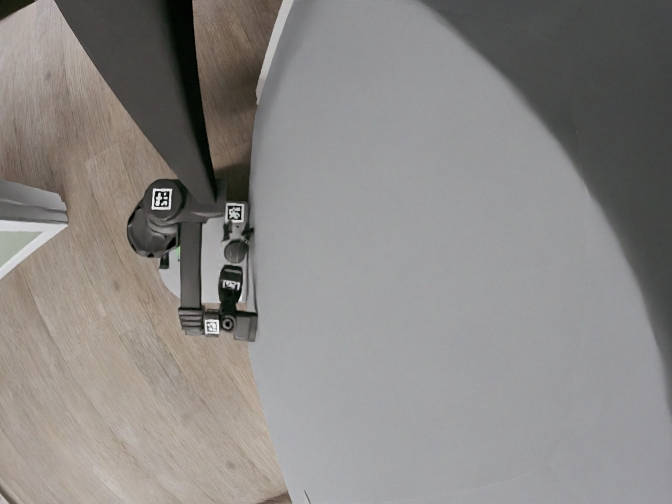

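Scene clock: 106.70 s.
r1.base_odometry: x=-5.116 y=-3.150 heading=-2.398 (m, m, rad; r1's odometry frame)
r1.turned_by_wheels: +0.000 (rad since the last result)
r1.turned_by_imu: +0.688 (rad since the last result)
r1.base_tilt: forward=+2.1 right=+0.5 (deg)
r1.lidar_m: - - 0.15 0.20 1.10 1.03 2.49 1.64 2.67 0.21 0.15 -
r1.head_depth_mm: - - - - - 711 1097 / - - - - - 473 - / - - - - - 432 - / - - - - - 401 - / - - - - - 477 - / - - - - - 1162 1137 / - - - - - 1033 1124
r1.base_status: translate_m off_target (by the wheels' count: +0.5997 of +0.6000)
r1.joint_positions: lift_m=+0.310 arm_m=+0.001 wrist_yaw_rad=+3.003 wrist_pitch_rad=-0.418 wrist_roll_rad=+0.005 gripper_m=+0.037 head_pan_rad=+0.002 head_tilt_rad=-1.192
r1.joint_status: not commanded
r1.on_its_own: left_wheel is at rest, and its effort (+37) is outside its rest range (-18 to +18); right_wheel is at rest, and its effort (+20) is outside its rest range (-18 to +18)
r1.motor_effort: left_wheel=+37(76) right_wheel=+20(49) lift_m=+18(22) arm_m=-1(2) wrist_yaw_rad=-4(12) wrist_pitch_rad=+10(12) wrist_roll_rad=-1(1) gripper_m=+1(1) head_pan_rad=-2(3) head_tilt_rad=-4(6) (%)
r1.hand_pose: x=+0.0097 y=+0.0765 z=+0.3227 quat_wxyz=(+0.195, +0.702, +0.099, +0.678) (m; r1's base frame)
r1.wrist_depth_mm: - - - 367 138 84 61 / - - - 397 140 85 62 / 951 934 - 422 143 86 62 / 754 759 763 451 146 88 63 / 608 600 - 578 138 89 63 / 510 514 - 519 128 90 64 / 446 - - - 176 91 65
r2.base_odometry: x=+0.125 y=+0.704 heading=+1.036 (m, m, rad; r2's odometry frame)
r2.turned_by_wheels: +1.570 (rad since the last result)
r2.turned_by_imu: +1.580 (rad since the last result)
r2.base_tilt: forward=+0.9 right=-0.3 (deg)
r2.lidar_m: 1.73 1.73 1.64 1.41 1.41 1.65 1.41 1.40 1.61 2.71 2.73 1.50
r2.head_depth_mm: 1730 1774 1735 303 331 1225 - / 3138 2479 1979 1641 324 1228 1091 / 3354 2488 1979 1651 317 1188 1089 / 3356 2478 1984 1645 297 1207 1094 / 3057 2388 1965 1645 1439 1234 1095 / 1481 1714 1936 1643 1407 1236 1091 / 1437 1660 1877 1651 1417 1230 1092
r2.base_status: done
r2.joint_positions: lift_m=+0.900 arm_m=+0.000 wrist_yaw_rad=+1.948 wrist_pitch_rad=-0.057 wrist_roll_rad=-0.006 gripper_m=+0.090 head_pan_rad=-0.007 head_tilt_rad=-0.889
r2.joint_status: not commanded
r2.on_its_own: gripper_m is held at +0.089, not at your +0.060, by its stall guard, which is not easing now
r2.motor_effort: left_wheel=-2(4) right_wheel=+2(4) lift_m=+50(50) arm_m=-5(5) wrist_yaw_rad=+2(2) wrist_pitch_rad=+8(8) wrist_roll_rad=+2(2) gripper_m=-20(20) head_pan_rad=+4(4) head_tilt_rad=-6(6) (%)
r2.hand_pose: x=+0.2152 y=-0.0515 z=+0.9998 quat_wxyz=(+0.415, +0.594, -0.379, +0.575) (m; r2's base frame)
r2.wrist_depth_mm: - - - - - - - / - - - - - - - / - - - 128 152 - - / - - 201 159 157 - - / - - 137 132 158 - - / - 143 154 146 161 142 - / - - 148 161 164 140 -
r3.base_odometry: x=+2.288 y=-2.555 heading=-1.139 (m, m, rad; r3's odometry frame)
r3.turned_by_wheels: +0.000 (rad since the last result)
r3.turned_by_imu: -0.001 (rad since the last result)
r3.base_tilt: forward=-0.7 right=+0.4 (deg)
r3.lidar_m: - - 0.15 0.20 2.08 1.49 1.42 0.99 3.38 0.21 0.15 -
r3.head_depth_mm: - - - - - 1193 1141 / - - - - - 992 1142 / - - - - - 491 - / - - - - - 454 - / - - - - - 422 - / - - - - - 1158 - / - - - - - 1162 1129
r3.base_status: not commanded
r3.joint_positions: lift_m=+0.310 arm_m=-0.002 wrist_yaw_rad=+3.036 wrist_pitch_rad=-0.418 wrist_roll_rad=+0.011 gripper_m=+0.037 head_pan_rad=-0.003 head_tilt_rad=-1.197
r3.joint_status: not commanded
r3.on_its_own: left_wheel is at rest, and its effort (+44) is outside its rest range (-18 to +18); right_wheel is at rest, and its effort (+34) is outside its rest range (-18 to +18)
r3.motor_effort: left_wheel=+44(45) right_wheel=+34(34) lift_m=+28(28) arm_m=-2(2) wrist_yaw_rad=-1(1) wrist_pitch_rad=+9(8) wrist_roll_rad=+0(0) gripper_m=+0(1) head_pan_rad=+1(1) head_tilt_rad=-2(2) (%)
r3.hand_pose: x=+0.0023 y=+0.0802 z=+0.3227 quat_wxyz=(+0.184, +0.702, +0.109, +0.679) (m; r3's base frame)
r3.wrist_depth_mm: - - - 383 150 93 67 / - - - 415 154 95 68 / 912 897 912 456 160 96 69 / 724 725 719 515 165 98 70 / 607 606 - 597 155 101 71 / 518 526 - 540 146 103 73 / 465 - - - 203 100 74
pictures: r1_nav_camera (sideways: a quarter turn counterclockwise sets it upright), r2_nav_camera (sideways: a quarter turn counterclockwise sets it upright)
Images, in order (width x height): r1_nav_camera 672x504, r2_nav_camera 672x504.

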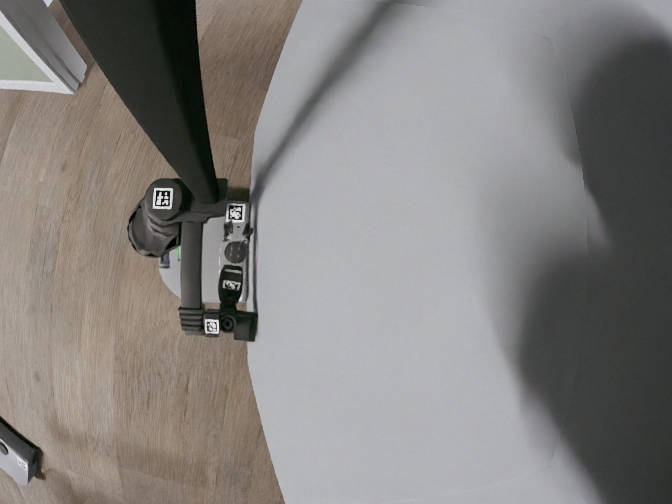

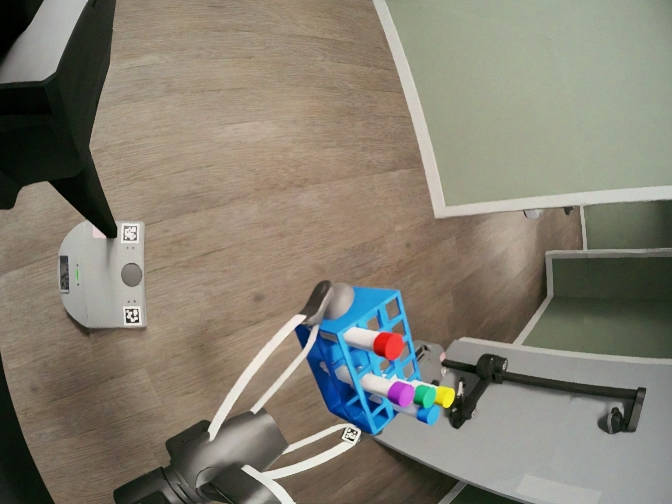

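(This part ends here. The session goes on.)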